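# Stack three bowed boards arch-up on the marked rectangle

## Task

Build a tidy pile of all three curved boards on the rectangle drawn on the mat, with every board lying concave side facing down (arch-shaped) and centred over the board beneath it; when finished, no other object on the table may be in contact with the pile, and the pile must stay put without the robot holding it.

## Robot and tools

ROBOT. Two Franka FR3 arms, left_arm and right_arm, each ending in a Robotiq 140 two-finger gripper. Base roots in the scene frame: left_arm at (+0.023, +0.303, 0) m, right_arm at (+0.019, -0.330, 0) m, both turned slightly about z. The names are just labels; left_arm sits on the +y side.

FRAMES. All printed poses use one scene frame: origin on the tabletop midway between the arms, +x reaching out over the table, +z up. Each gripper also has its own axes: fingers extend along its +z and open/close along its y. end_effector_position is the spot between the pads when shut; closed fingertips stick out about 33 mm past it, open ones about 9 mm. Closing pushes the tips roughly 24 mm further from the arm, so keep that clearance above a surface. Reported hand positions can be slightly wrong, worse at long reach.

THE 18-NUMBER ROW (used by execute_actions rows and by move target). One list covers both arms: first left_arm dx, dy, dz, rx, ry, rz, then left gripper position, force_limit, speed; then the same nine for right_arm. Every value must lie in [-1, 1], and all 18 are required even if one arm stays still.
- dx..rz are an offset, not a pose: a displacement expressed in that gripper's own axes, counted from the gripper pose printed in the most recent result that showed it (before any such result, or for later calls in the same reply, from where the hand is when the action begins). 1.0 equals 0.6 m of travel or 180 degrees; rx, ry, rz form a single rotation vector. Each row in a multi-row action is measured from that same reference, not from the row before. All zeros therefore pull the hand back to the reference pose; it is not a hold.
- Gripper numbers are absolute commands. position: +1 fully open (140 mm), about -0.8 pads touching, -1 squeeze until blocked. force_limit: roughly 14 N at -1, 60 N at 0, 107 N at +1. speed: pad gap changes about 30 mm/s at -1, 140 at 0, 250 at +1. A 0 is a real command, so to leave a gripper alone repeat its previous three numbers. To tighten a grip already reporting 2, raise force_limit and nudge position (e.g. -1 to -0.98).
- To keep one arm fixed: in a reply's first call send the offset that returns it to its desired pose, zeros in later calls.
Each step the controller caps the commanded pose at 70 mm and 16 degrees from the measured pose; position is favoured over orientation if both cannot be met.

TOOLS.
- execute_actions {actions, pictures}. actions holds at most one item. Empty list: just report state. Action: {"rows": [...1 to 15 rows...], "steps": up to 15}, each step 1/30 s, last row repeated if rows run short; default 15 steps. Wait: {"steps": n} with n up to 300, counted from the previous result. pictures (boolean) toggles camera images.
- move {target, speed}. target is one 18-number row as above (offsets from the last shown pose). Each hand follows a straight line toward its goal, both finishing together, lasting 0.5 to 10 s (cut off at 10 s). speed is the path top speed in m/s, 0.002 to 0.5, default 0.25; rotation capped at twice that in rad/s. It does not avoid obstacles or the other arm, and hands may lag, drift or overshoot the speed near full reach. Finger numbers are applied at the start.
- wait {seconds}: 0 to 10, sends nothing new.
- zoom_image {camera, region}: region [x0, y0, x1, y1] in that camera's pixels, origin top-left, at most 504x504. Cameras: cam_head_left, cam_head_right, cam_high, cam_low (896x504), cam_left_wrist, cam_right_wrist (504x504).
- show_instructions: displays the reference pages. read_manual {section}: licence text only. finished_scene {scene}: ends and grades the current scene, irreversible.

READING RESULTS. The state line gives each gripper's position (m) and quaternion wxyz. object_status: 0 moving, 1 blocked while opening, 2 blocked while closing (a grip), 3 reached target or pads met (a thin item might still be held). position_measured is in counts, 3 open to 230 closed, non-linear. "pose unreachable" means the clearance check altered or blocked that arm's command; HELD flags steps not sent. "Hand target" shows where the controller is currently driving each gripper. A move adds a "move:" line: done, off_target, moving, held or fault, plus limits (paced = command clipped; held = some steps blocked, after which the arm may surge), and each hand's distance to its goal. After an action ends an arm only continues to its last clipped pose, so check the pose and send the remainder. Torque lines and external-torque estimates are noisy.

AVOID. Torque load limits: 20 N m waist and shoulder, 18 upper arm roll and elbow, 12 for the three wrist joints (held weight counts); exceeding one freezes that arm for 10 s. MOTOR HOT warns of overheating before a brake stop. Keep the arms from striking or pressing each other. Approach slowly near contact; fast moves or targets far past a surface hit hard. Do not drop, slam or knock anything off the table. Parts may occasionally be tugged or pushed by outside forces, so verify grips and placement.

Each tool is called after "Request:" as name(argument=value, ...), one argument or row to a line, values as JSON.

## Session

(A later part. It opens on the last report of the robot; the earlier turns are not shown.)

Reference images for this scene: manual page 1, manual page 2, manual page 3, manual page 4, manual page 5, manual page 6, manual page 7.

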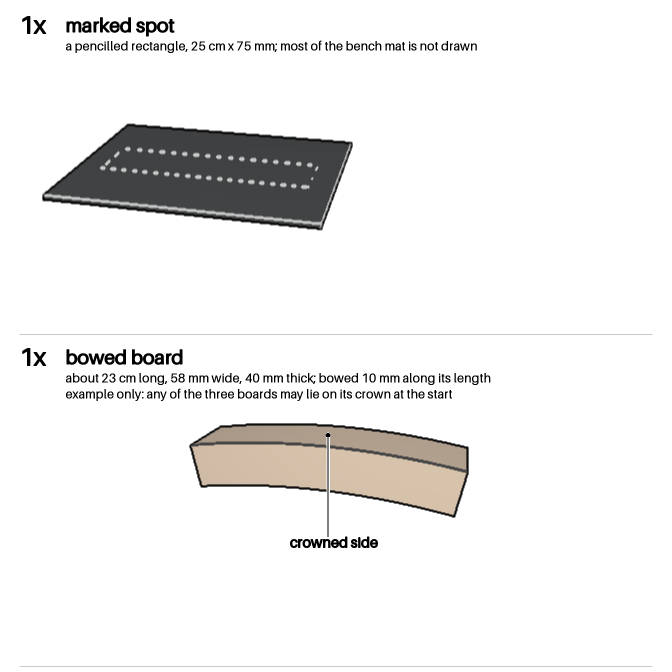

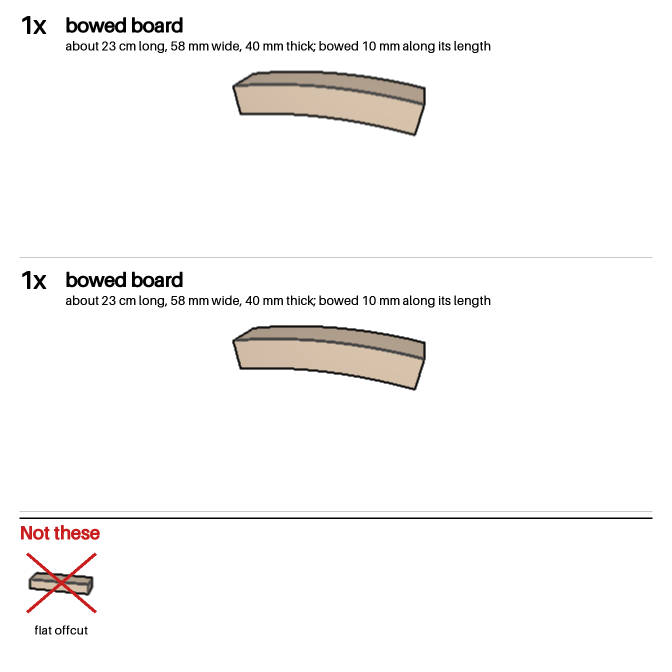

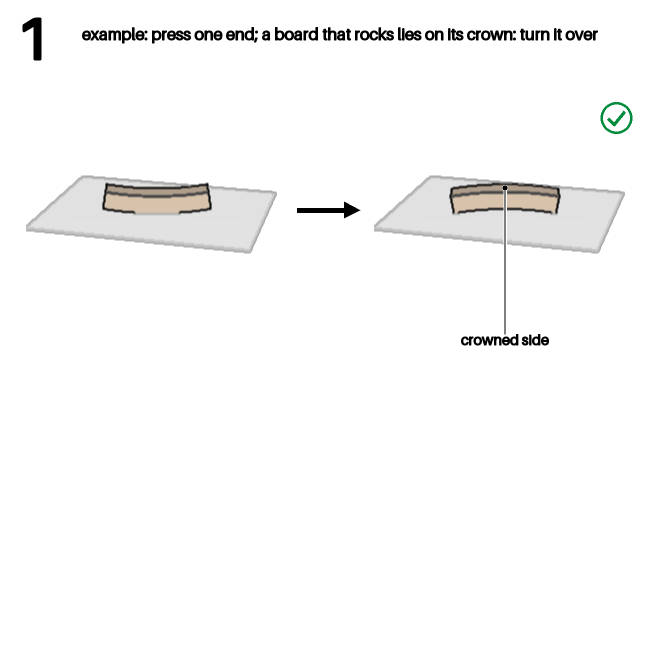

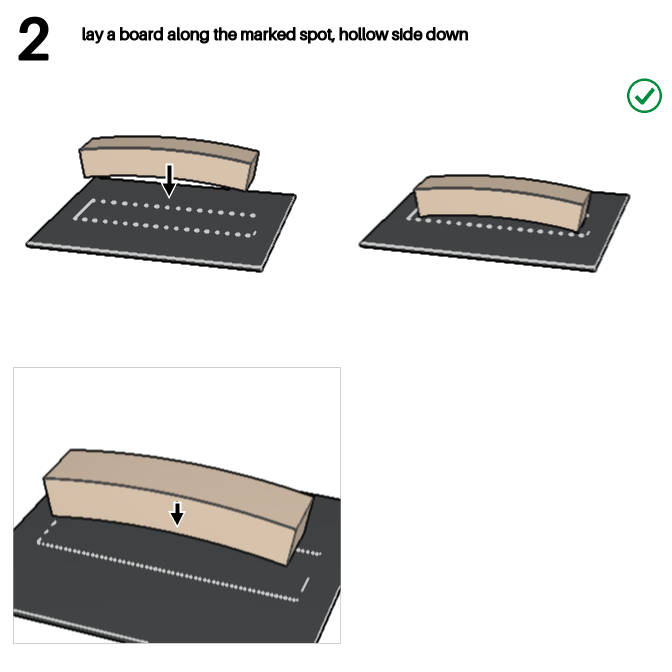

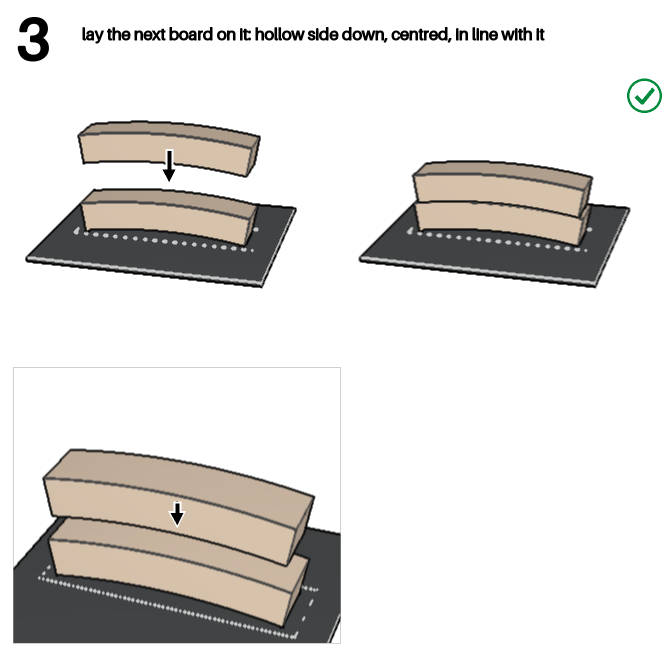

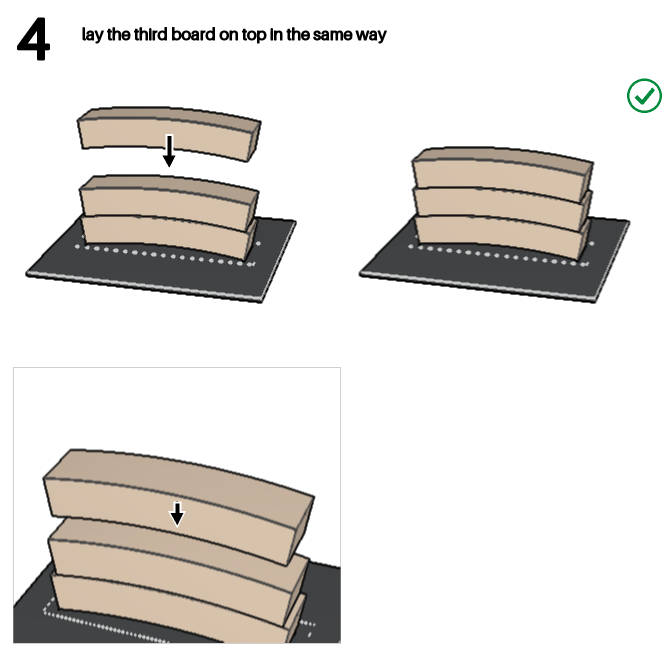

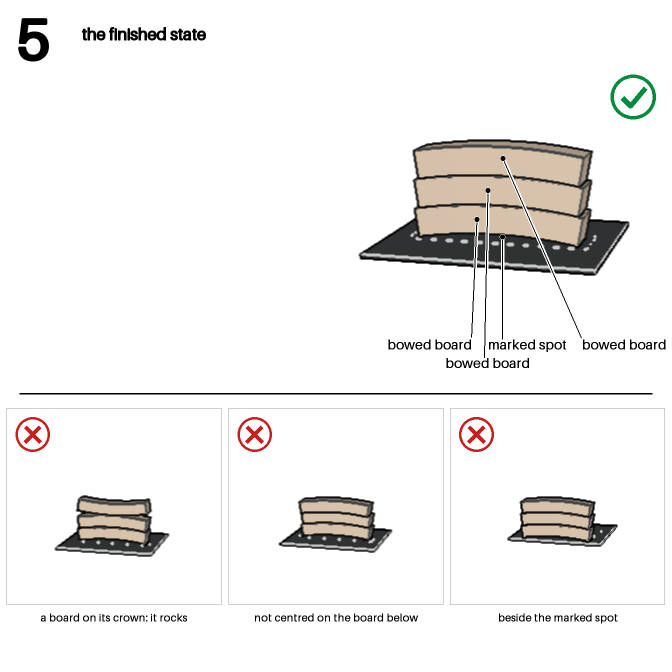

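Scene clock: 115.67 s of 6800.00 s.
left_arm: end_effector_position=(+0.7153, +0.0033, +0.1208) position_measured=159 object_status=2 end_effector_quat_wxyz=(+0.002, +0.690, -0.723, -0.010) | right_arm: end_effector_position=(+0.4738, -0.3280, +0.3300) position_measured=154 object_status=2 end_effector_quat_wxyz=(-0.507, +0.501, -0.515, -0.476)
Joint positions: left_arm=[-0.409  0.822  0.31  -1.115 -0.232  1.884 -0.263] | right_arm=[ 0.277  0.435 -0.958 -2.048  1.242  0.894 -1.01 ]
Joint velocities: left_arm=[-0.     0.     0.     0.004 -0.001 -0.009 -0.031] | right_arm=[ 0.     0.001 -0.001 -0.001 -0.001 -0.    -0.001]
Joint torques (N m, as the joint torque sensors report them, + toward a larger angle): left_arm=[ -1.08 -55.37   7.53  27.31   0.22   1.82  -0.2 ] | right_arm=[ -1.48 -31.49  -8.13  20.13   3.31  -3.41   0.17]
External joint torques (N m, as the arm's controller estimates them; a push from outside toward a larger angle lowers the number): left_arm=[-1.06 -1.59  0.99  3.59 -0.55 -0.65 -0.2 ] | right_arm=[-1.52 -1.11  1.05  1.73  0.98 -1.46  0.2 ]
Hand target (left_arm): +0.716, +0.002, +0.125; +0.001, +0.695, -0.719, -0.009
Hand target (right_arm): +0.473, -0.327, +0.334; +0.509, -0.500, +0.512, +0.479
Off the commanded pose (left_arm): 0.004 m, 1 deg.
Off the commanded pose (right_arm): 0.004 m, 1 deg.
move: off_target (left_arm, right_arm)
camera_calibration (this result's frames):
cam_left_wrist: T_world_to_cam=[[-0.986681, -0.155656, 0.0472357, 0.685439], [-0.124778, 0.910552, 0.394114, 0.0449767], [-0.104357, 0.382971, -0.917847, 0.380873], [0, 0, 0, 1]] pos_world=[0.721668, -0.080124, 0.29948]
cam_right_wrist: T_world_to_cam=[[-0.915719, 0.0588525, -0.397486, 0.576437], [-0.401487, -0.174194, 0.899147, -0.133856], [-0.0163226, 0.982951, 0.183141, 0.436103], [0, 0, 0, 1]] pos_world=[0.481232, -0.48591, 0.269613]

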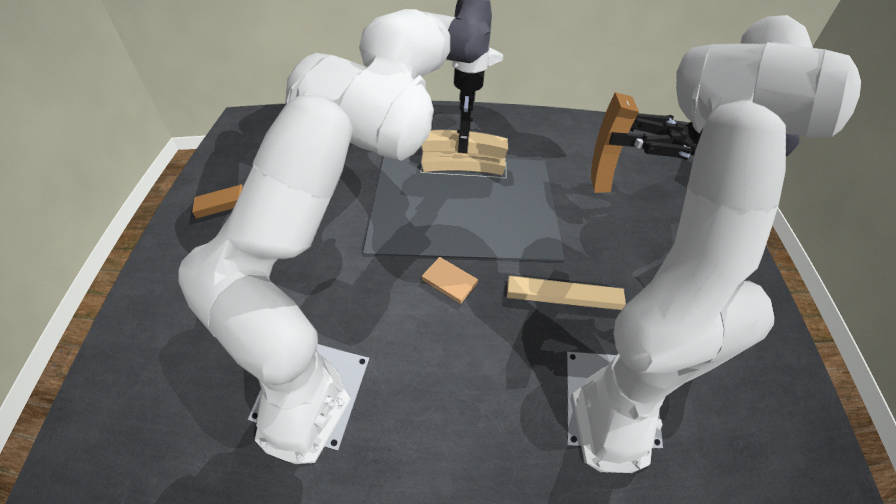

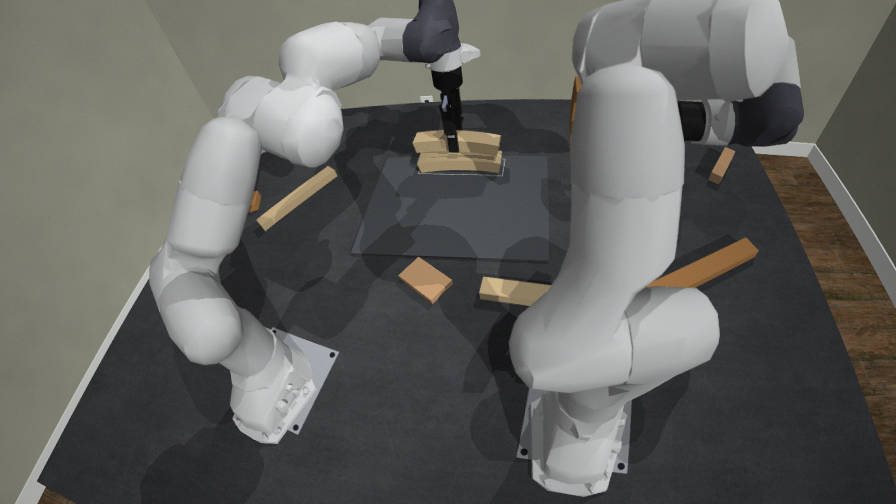

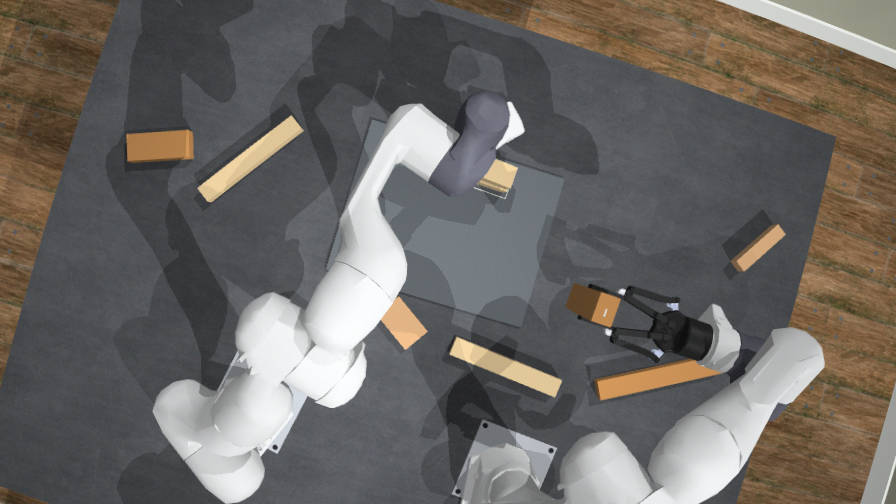

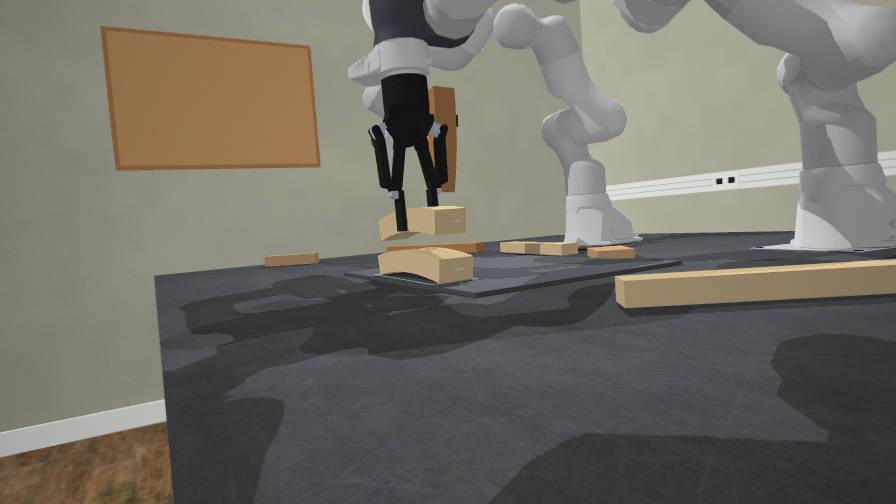

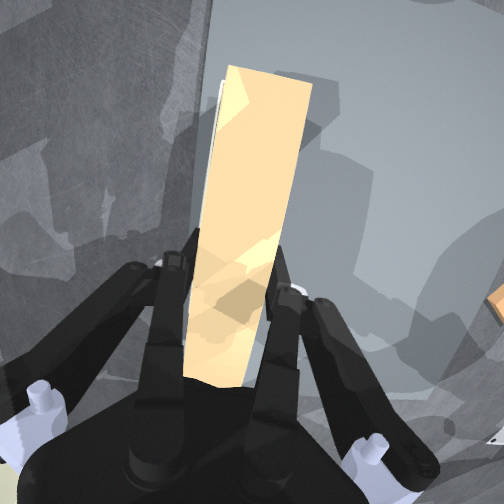

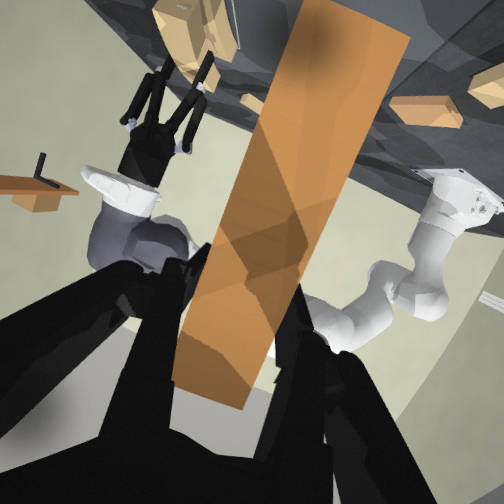

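Request:
move(
  target=[0.002,-0.007,0.04,0.004,0.012,-0.005,-1,0.8,0.1,-0.005,0,0,0,-0.003,0,-1,0.8,0],
  speed=0.04,
)

Request:
zoom_image(
  camera="cam_head_left",
  region=[390,110,540,200],
)

Request:
zoom_image(
  camera="cam_low",
  region=[340,190,520,310],
)

Scene clock: 126.47 s of 6800.00 s.
left_arm: end_effector_position=(+0.7155, +0.0039, +0.0929) position_measured=159 object_status=2 end_effector_quat_wxyz=(+0.012, +0.698, -0.716, +0.000) | right_arm: end_effector_position=(+0.4741, -0.3289, +0.3291) position_measured=154 object_status=2 end_effector_quat_wxyz=(-0.507, +0.501, -0.516, -0.476)
Joint positions: left_arm=[-0.4    0.826  0.298 -1.18  -0.26   1.963 -0.259] | right_arm=[ 0.274  0.436 -0.957 -2.048  1.242  0.896 -1.01 ]
Joint velocities: left_arm=[ 0.     0.001  0.001  0.001 -0.002  0.013  0.007] | right_arm=[-0.002  0.     0.001 -0.     0.002 -0.    -0.002]
Joint torques (N m, as the joint torque sensors report them, + toward a larger angle): left_arm=[  1.59 -55.67   5.59  25.68   0.07   3.21   0.35] | right_arm=[ -1.36 -31.05  -8.55  20.65   3.44  -3.35   0.14]
External joint torques (N m, as the arm's controller estimates them; a push from outside toward a larger angle lowers the number): left_arm=[ 1.59 -2.07 -0.99  2.12 -0.64  0.73  0.34] | right_arm=[-1.27 -0.45  0.79  2.18  1.1  -1.4   0.17]
Hand target (left_arm): +0.719, +0.003, +0.097; +0.011, +0.696, -0.718, +0.007
Hand target (right_arm): +0.474, -0.328, +0.333; +0.509, -0.499, +0.513, +0.478
Off the commanded pose (left_arm): 0.005 m, 1 deg.
Off the commanded pose (right_arm): 0.004 m, 1 deg.
After step 90, 6.77 s passed at rest.
move: off_target (left_arm, right_arm)
camera_calibration (this result's frames):
cam_left_wrist: T_world_to_cam=[[-0.983063, -0.17581, 0.0517474, 0.684113], [-0.144987, 0.918785, 0.367167, 0.0723526], [-0.112096, 0.353446, -0.928714, 0.361718], [0, 0, 0, 1]] pos_world=[0.723563, -0.0740504, 0.273966]
cam_right_wrist: T_world_to_cam=[[-0.915988, 0.0606921, -0.396588, 0.576824], [-0.400968, -0.17246, 0.899712, -0.132982], [-0.0137902, 0.983145, 0.182307, 0.436246], [0, 0, 0, 1]] pos_world=[0.481058, -0.486836, 0.268876]

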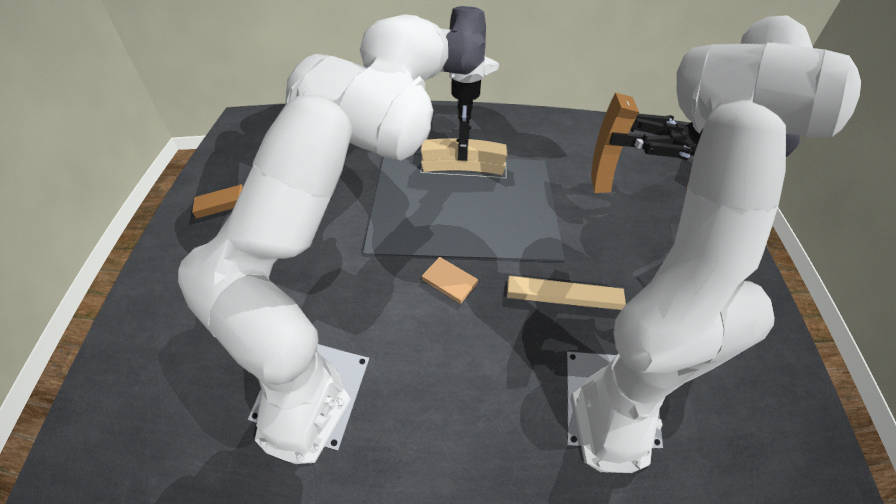

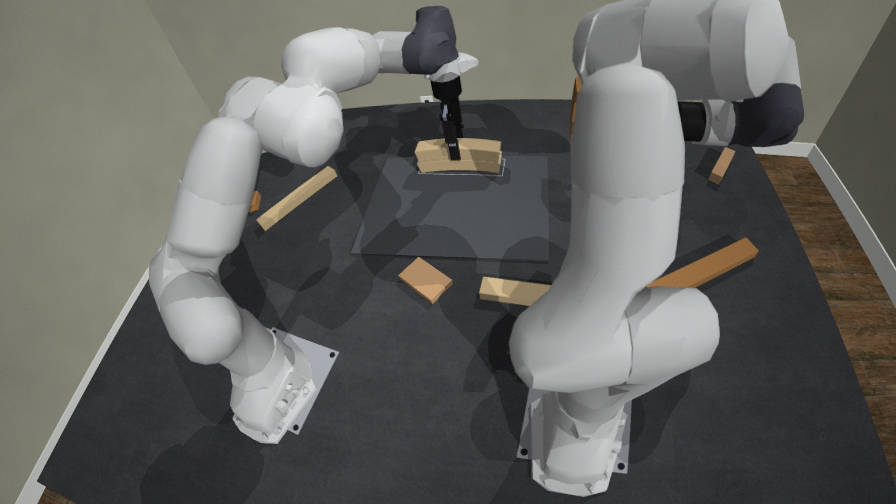

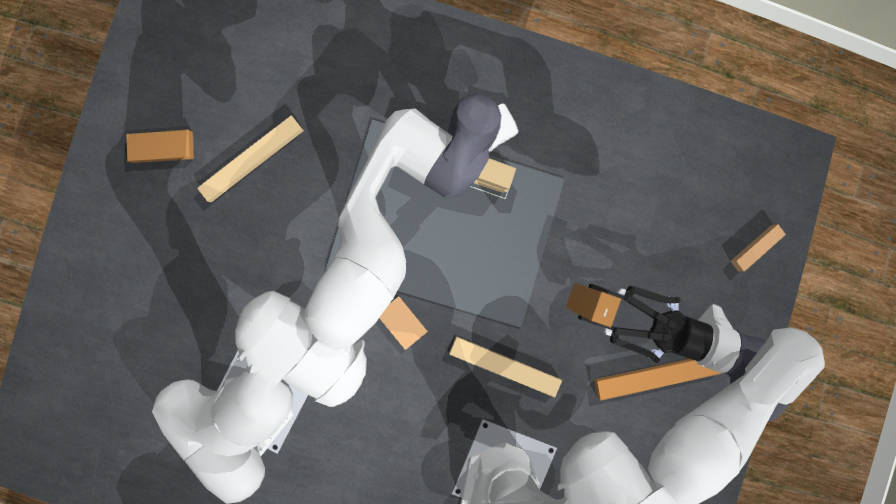

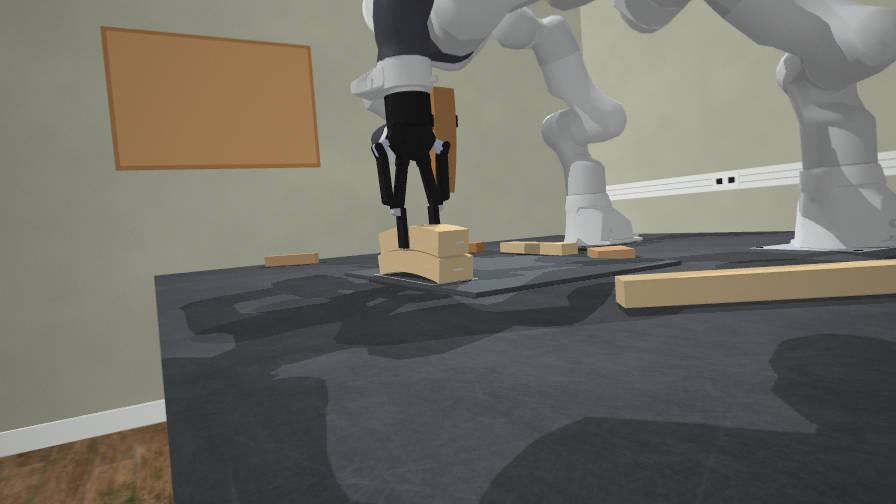

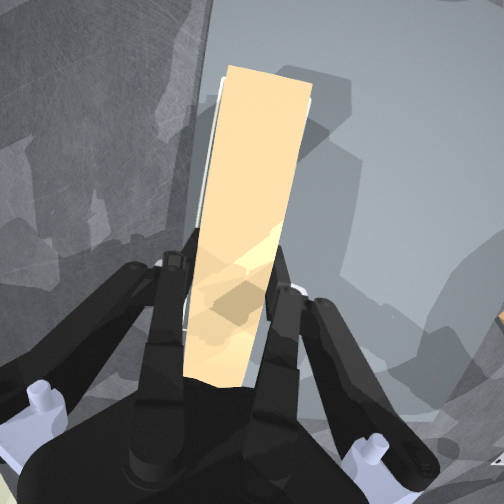

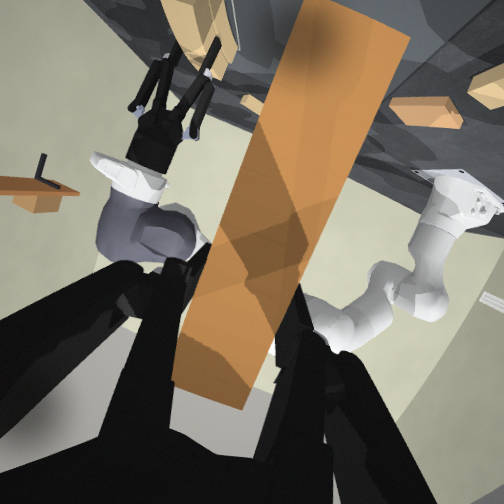

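Region (390, 110, 540, 200) of cam_head_left's 896x504 image, scaled by 3.360, with more detail than that image has; it fills the top 302 rows of this view, and the rest is white.

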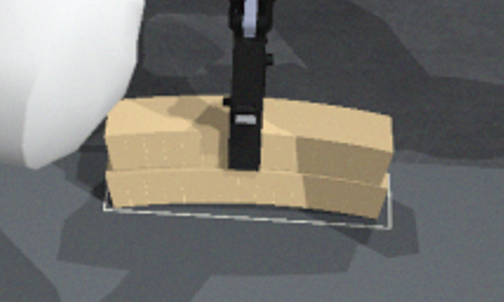

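Region (340, 190, 520, 310) of cam_low's 896x504 image, scaled by 2.800, with more detail than that image has.

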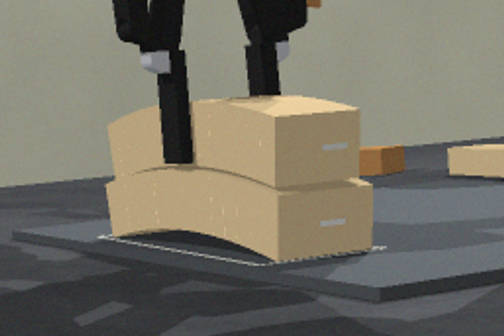

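Request:
execute_actions(
  actions=[
    {"rows":[[0,0,0,0,0,0,-1,0.8,0.1,-0.005,0,0,0,-0.003,0,-1,0.8,0]],"steps":10},
  ],
  pictures=false,
)

Request:
execute_actions(
  actions=[
    {"rows":[[0,0,0,0,0,0,0.4,0.8,-0.2,-0.005,0,0,0,-0.003,0,-1,0.8,0]],"steps":12},
  ],
  pictures=false,
)

Request:
move(
  target=[0,0,-0.09,0.005,-0.005,-0.008,0.4,0.8,0,-0.005,0,0,0,-0.003,0,-1,0.8,0],
)

Request:
move(
  target=[-0.085,0.295,-0.235,0,0.5,0,0.4,0.8,0,-0.04,-0.058,0.46,-0.016,-0.014,0.005,-1,0.8,0],
  speed=0.35,
)

Scene clock: 137.80 s of 6800.00 s.
left_arm: end_effector_position=(+0.7156, +0.0039, +0.0917) position_measured=159 object_status=2 end_effector_quat_wxyz=(+0.012, +0.698, -0.716, +0.001) | right_arm: end_effector_position=(+0.4741, -0.3296, +0.3288) position_measured=154 object_status=2 end_effector_quat_wxyz=(+0.507, -0.500, +0.517, +0.475)
Joint positions: left_arm=[-0.4    0.828  0.298 -1.181 -0.261  1.965 -0.257] | right_arm=[ 0.272  0.437 -0.956 -2.048  1.242  0.896 -1.01 ]
Joint velocities: left_arm=[-0.001 -0.001  0.    -0.     0.     0.     0.001] | right_arm=[-0.001  0.     0.002 -0.001  0.    -0.     0.001]
Joint torques (N m, as the joint torque sensors report them, + toward a larger angle): left_arm=[  0.03 -54.44   7.03  25.35   0.55   1.89  -0.03] | right_arm=[ -1.04 -30.41  -7.77  20.02   3.4   -3.22   0.12]
External joint torques (N m, as the arm's controller estimates them; a push from outside toward a larger angle lowers the number): left_arm=[ 0.05 -0.79  0.46  1.81 -0.16 -0.59 -0.03] | right_arm=[-1.12  0.15  1.42  1.57  1.06 -1.26  0.15]
Hand target (left_arm): +0.715, +0.004, +0.093; +0.012, +0.698, -0.716, +0.001
Hand target (right_arm): +0.474, -0.329, +0.332; +0.509, -0.498, +0.514, +0.478
Off the commanded pose (left_arm): 0.001 m, 0 deg.
Off the commanded pose (right_arm): 0.003 m, 1 deg.
Steps of this call (steps 1 to 90: nothing new was sent; then 8.00 s passed at rest; steps 91 to 100: all 10 steps of this action). Readings (end_effector_position | what the end effector reports):
91: left_arm (+0.7160, +0.0036, +0.0929) | right_arm (+0.4741, -0.3289, +0.3291) | left_arm position_measured=159 object_status=2 | right_arm position_measured=154 object_status=2
92: left_arm (+0.7159, +0.0037, +0.0925) | right_arm (+0.4741, -0.3291, +0.3290) | left_arm position_measured=159 object_status=2 | right_arm position_measured=154 object_status=2
94: left_arm (+0.7156, +0.0039, +0.0917) | right_arm (+0.4741, -0.3294, +0.3288) | left_arm position_measured=159 object_status=2 | right_arm position_measured=154 object_status=2
98: left_arm (+0.7156, +0.0039, +0.0917) | right_arm (+0.4741, -0.3296, +0.3288) | left_arm position_measured=159 object_status=2 | right_arm position_measured=154 object_status=2
100: the state above

Scene clock: 138.20 s of 6800.00 s.
left_arm: end_effector_position=(+0.7156, +0.0039, +0.0917) position_measured=90 object_status=0 end_effector_quat_wxyz=(+0.012, +0.698, -0.716, +0.001) | right_arm: end_effector_position=(+0.4741, -0.3304, +0.3285) position_measured=154 object_status=2 end_effector_quat_wxyz=(+0.507, -0.499, +0.518, +0.475)
Joint positions: left_arm=[-0.4    0.828  0.298 -1.181 -0.261  1.965 -0.257] | right_arm=[ 0.269  0.437 -0.956 -2.048  1.242  0.896 -1.01 ]
Joint velocities: left_arm=[ 0.    -0.001 -0.001 -0.001 -0.    -0.    -0.001] | right_arm=[-0.001 -0.001  0.001 -0.    -0.001  0.    -0.   ]
Joint torques (N m, as the joint torque sensors report them, + toward a larger angle): left_arm=[  0.31 -53.57   6.76  25.12   0.61   2.25   0.08] | right_arm=[ -1.12 -30.92  -7.5   20.31   3.51  -3.2    0.09]
External joint torques (N m, as the arm's controller estimates them; a push from outside toward a larger angle lowers the number): left_arm=[ 0.37 -0.03  0.23  1.63 -0.1  -0.22  0.08] | right_arm=[-1.03 -0.29  1.85  1.91  1.18 -1.24  0.11]
Hand target (left_arm): +0.716, +0.004, +0.092; +0.012, +0.698, -0.716, +0.001
Hand target (right_arm): +0.474, -0.330, +0.332; +0.509, -0.498, +0.515, +0.478
Off the commanded pose (left_arm): 0.000 m, 0 deg.
Off the commanded pose (right_arm): 0.003 m, 1 deg.
Steps of this call (steps 1 to 12: all 12 steps of this action). Readings (end_effector_position | what the end effector reports):
1: left_arm (+0.7156, +0.0039, +0.0917) | right_arm (+0.4741, -0.3297, +0.3288) | left_arm position_measured=159 object_status=0 | right_arm position_measured=154 object_status=2
2: left_arm (+0.7156, +0.0039, +0.0917) | right_arm (+0.4741, -0.3299, +0.3287) | left_arm position_measured=159 object_status=0 | right_arm position_measured=154 object_status=2
4: left_arm (+0.7156, +0.0039, +0.0917) | right_arm (+0.4741, -0.3302, +0.3285) | left_arm position_measured=141 object_status=0 | right_arm position_measured=154 object_status=2
8: left_arm (+0.7156, +0.0039, +0.0917) | right_arm (+0.4741, -0.3304, +0.3285) | left_arm position_measured=116 object_status=0 | right_arm position_measured=154 object_status=2
12: the state above

Scene clock: 139.47 s of 6800.00 s.
left_arm: end_effector_position=(+0.7177, +0.0038, +0.1462) position_measured=78 object_status=3 end_effector_quat_wxyz=(+0.001, +0.704, -0.710, +0.004) | right_arm: end_effector_position=(+0.4744, -0.3313, +0.3275) position_measured=154 object_status=2 end_effector_quat_wxyz=(+0.507, -0.499, +0.519, +0.474)
Joint positions: left_arm=[-0.414  0.777  0.321 -1.135 -0.241  1.883 -0.291] | right_arm=[ 0.266  0.438 -0.954 -2.048  1.242  0.897 -1.01 ]
Joint velocities: left_arm=[ 0.001  0.001  0.002 -0.     0.    -0.01  -0.012] | right_arm=[-0.002  0.     0.001 -0.001  0.001  0.     0.002]
Joint torques (N m, as the joint torque sensors report them, + toward a larger angle): left_arm=[ -1.28 -51.71   7.51  25.9    1.13   1.6   -0.16] | right_arm=[ -1.52 -30.88  -8.28  20.     3.35  -3.33   0.15]
External joint torques (N m, as the arm's controller estimates them; a push from outside toward a larger angle lowers the number): left_arm=[-1.36  1.1   0.94  2.15  0.37 -0.93 -0.16] | right_arm=[-1.46 -0.27  1.04  1.61  1.02 -1.38  0.17]
Hand target (left_arm): +0.716, +0.004, +0.146; +0.001, +0.706, -0.708, +0.001
Hand target (right_arm): +0.474, -0.330, +0.331; +0.510, -0.497, +0.515, +0.477
Off the commanded pose (left_arm): 0.002 m, 1 deg.
Off the commanded pose (right_arm): 0.004 m, 1 deg.
move: off_target (right_arm)
camera_calibration (this result's frames):
cam_left_wrist: T_world_to_cam=[[-0.980968, -0.19174, 0.0306319, 0.68512], [-0.166723, 0.912611, 0.373288, 0.0679195], [-0.0995295, 0.361077, -0.92721, 0.402206], [0, 0, 0, 1]] pos_world=[0.723435, -0.0758463, 0.32659]
cam_right_wrist: T_world_to_cam=[[-0.916606, 0.0657159, -0.394353, 0.577826], [-0.399718, -0.169536, 0.900824, -0.131852], [-0.00765876, 0.98333, 0.181666, 0.43624], [0, 0, 0, 1]] pos_world=[0.480276, -0.489294, 0.267393]

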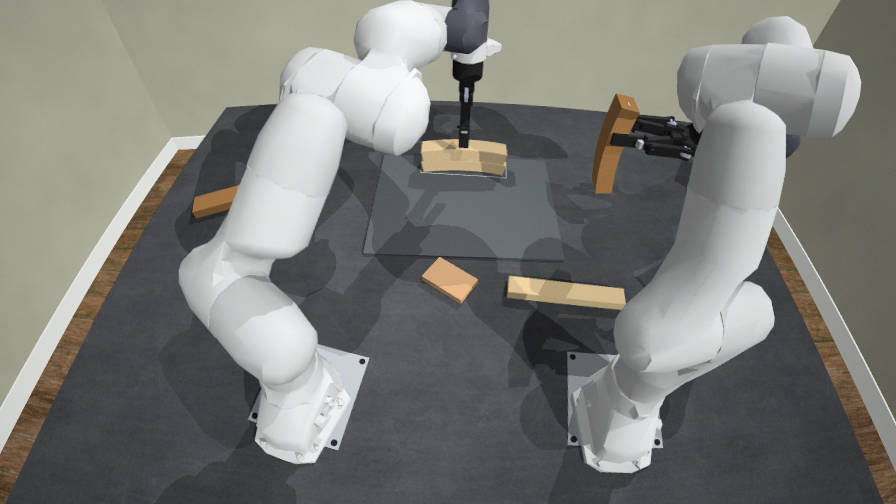

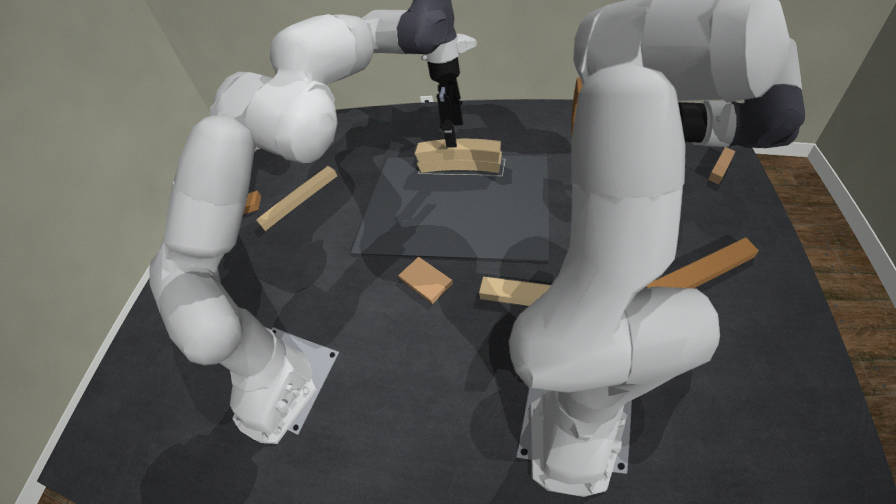

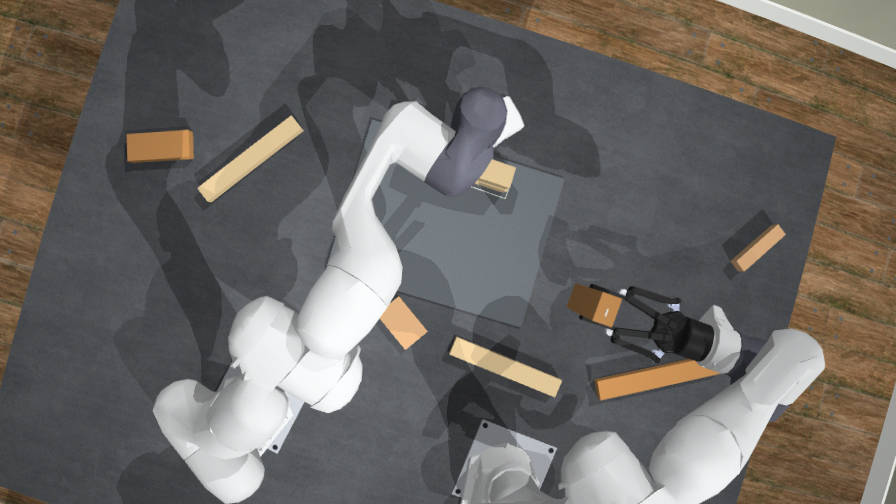

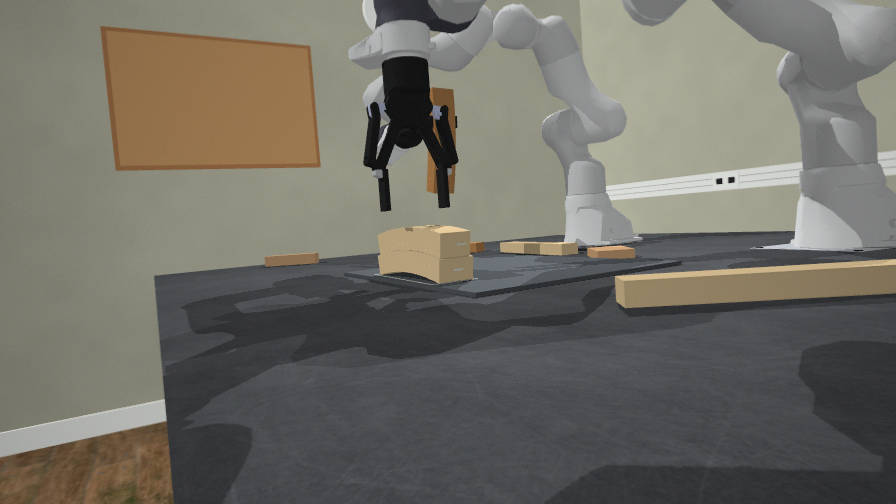

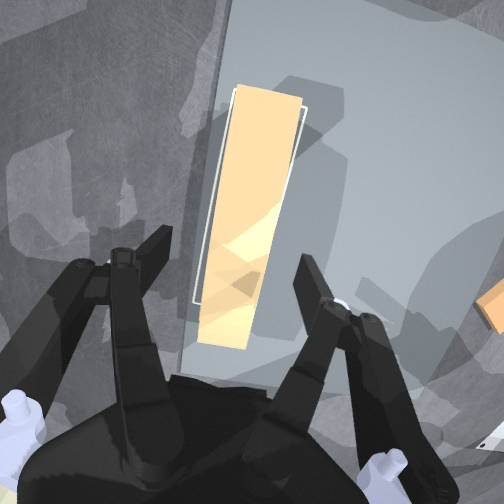

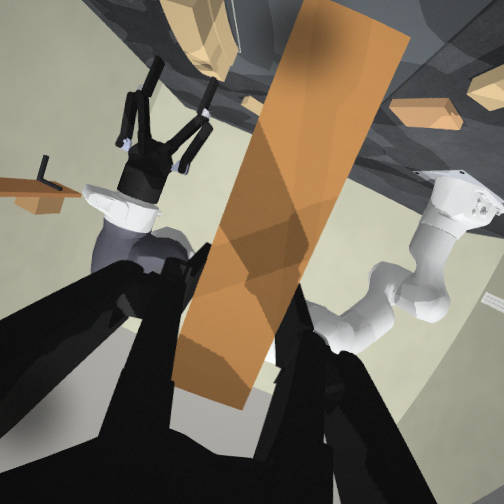

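Scene clock: 142.63 s of 6800.00 s.
left_arm: end_effector_position=(+0.5439, +0.0589, +0.2865) position_measured=78 object_status=3 end_effector_quat_wxyz=(+0.500, +0.500, -0.501, +0.499) | right_arm: end_effector_position=(+0.5183, -0.0584, +0.3327) position_measured=154 object_status=2 end_effector_quat_wxyz=(-0.496, +0.498, -0.504, -0.502)
Joint positions: left_arm=[ 0.326  0.305  0.026 -2.177 -1.448  1.469  0.918] | right_arm=[ 0.785  0.214 -0.832 -2.27   1.575  1.37  -0.842]
Joint velocities: left_arm=[-0.001 -0.     0.     0.001 -0.    -0.006  0.028] | right_arm=[-0.001 -0.001  0.001  0.     0.001  0.002  0.004]
Joint torques (N m, as the joint torque sensors report them, + toward a larger angle): left_arm=[  1.34 -35.28  -0.53  19.96  -2.09  -2.7    0.44] | right_arm=[  0.1  -27.66  -3.9   23.95   3.54  -2.41   0.2 ]
External joint torques (N m, as the arm's controller estimates them; a push from outside toward a larger angle lowers the number): left_arm=[ 1.33  0.65 -0.06  1.85 -0.55 -0.79  0.41] | right_arm=[ 0.09 -0.68  0.33  3.87  1.54 -0.58  0.23]
Hand target (left_arm): +0.544, +0.059, +0.288; +0.498, +0.495, -0.503, +0.504
Hand target (right_arm): +0.520, -0.057, +0.337; +0.498, -0.497, +0.502, +0.503
Off the commanded pose (left_arm): 0.004 m, 1 deg.
Off the commanded pose (right_arm): 0.011 m, 1 deg.
move: off_target (left_arm, right_arm)
camera_calibration (this result's frames):
cam_left_wrist: T_world_to_cam=[[-0.97895, 0.0341218, 0.20123, 0.457701], [-0.173191, 0.382797, -0.907453, 0.3379], [-0.107994, -0.923202, -0.368829, 0.415366], [0, 0, 0, 1]] pos_world=[0.551444, 0.238503, 0.367724]
cam_right_wrist: T_world_to_cam=[[-0.928762, 0.0297639, -0.369481, 0.598111], [-0.36679, -0.217769, 0.904457, -0.0937271], [-0.0535412, 0.975546, 0.213172, 0.180171], [0, 0, 0, 1]] pos_world=[0.530771, -0.213978, 0.267355]

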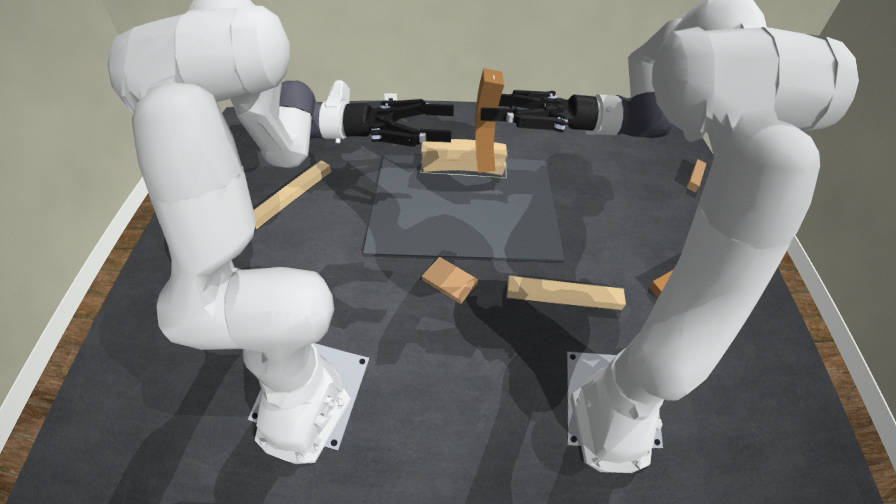

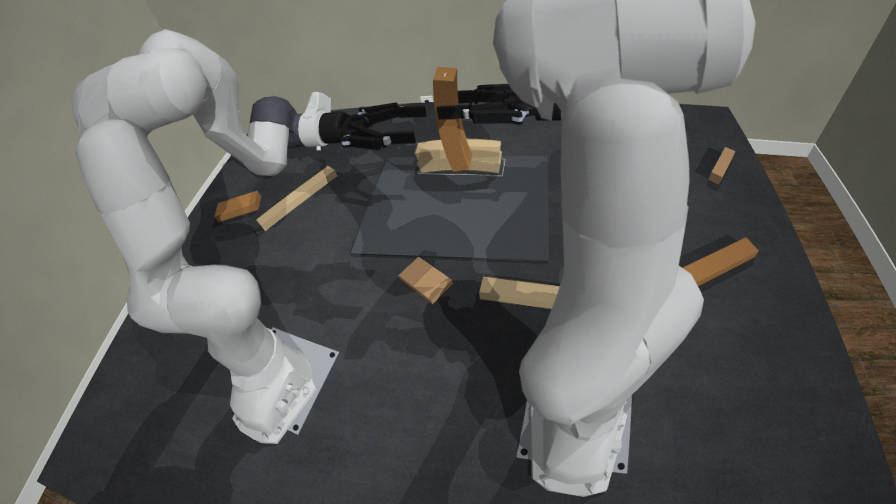

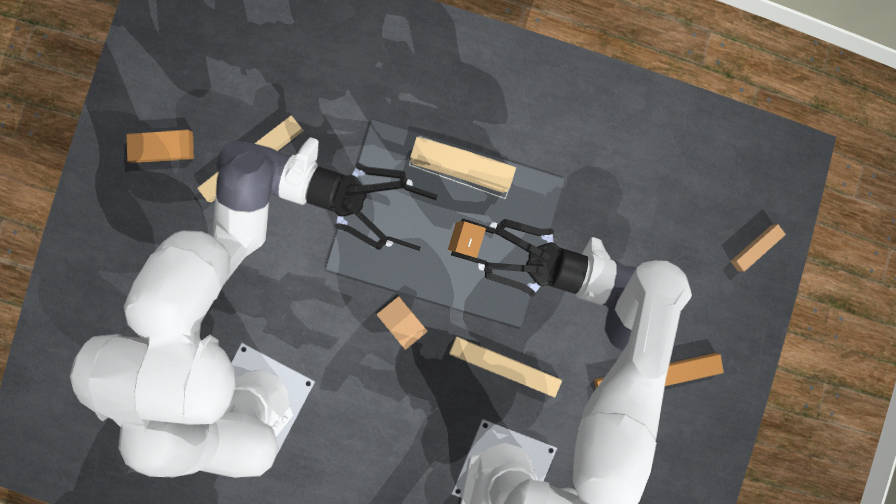

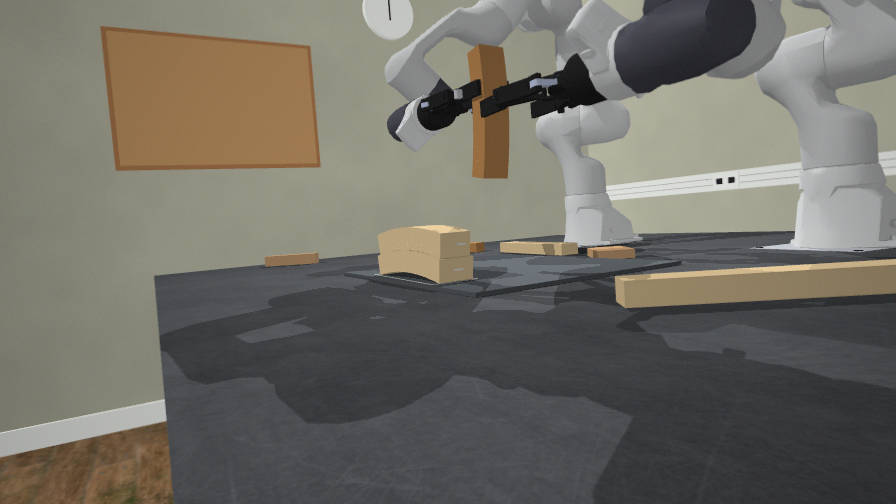

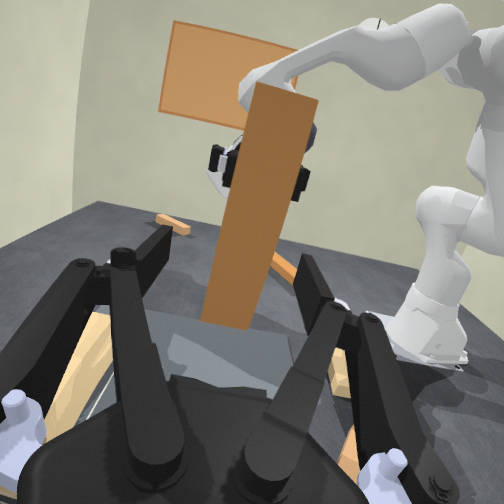

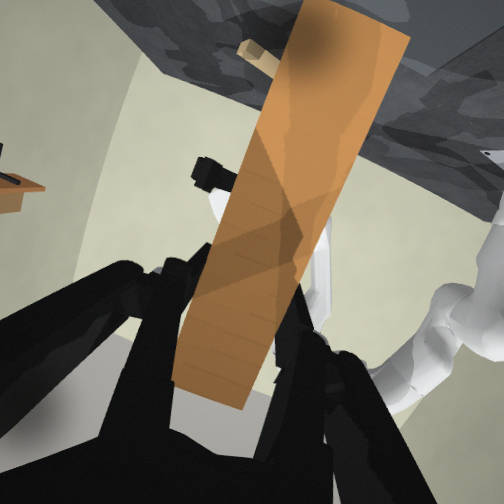

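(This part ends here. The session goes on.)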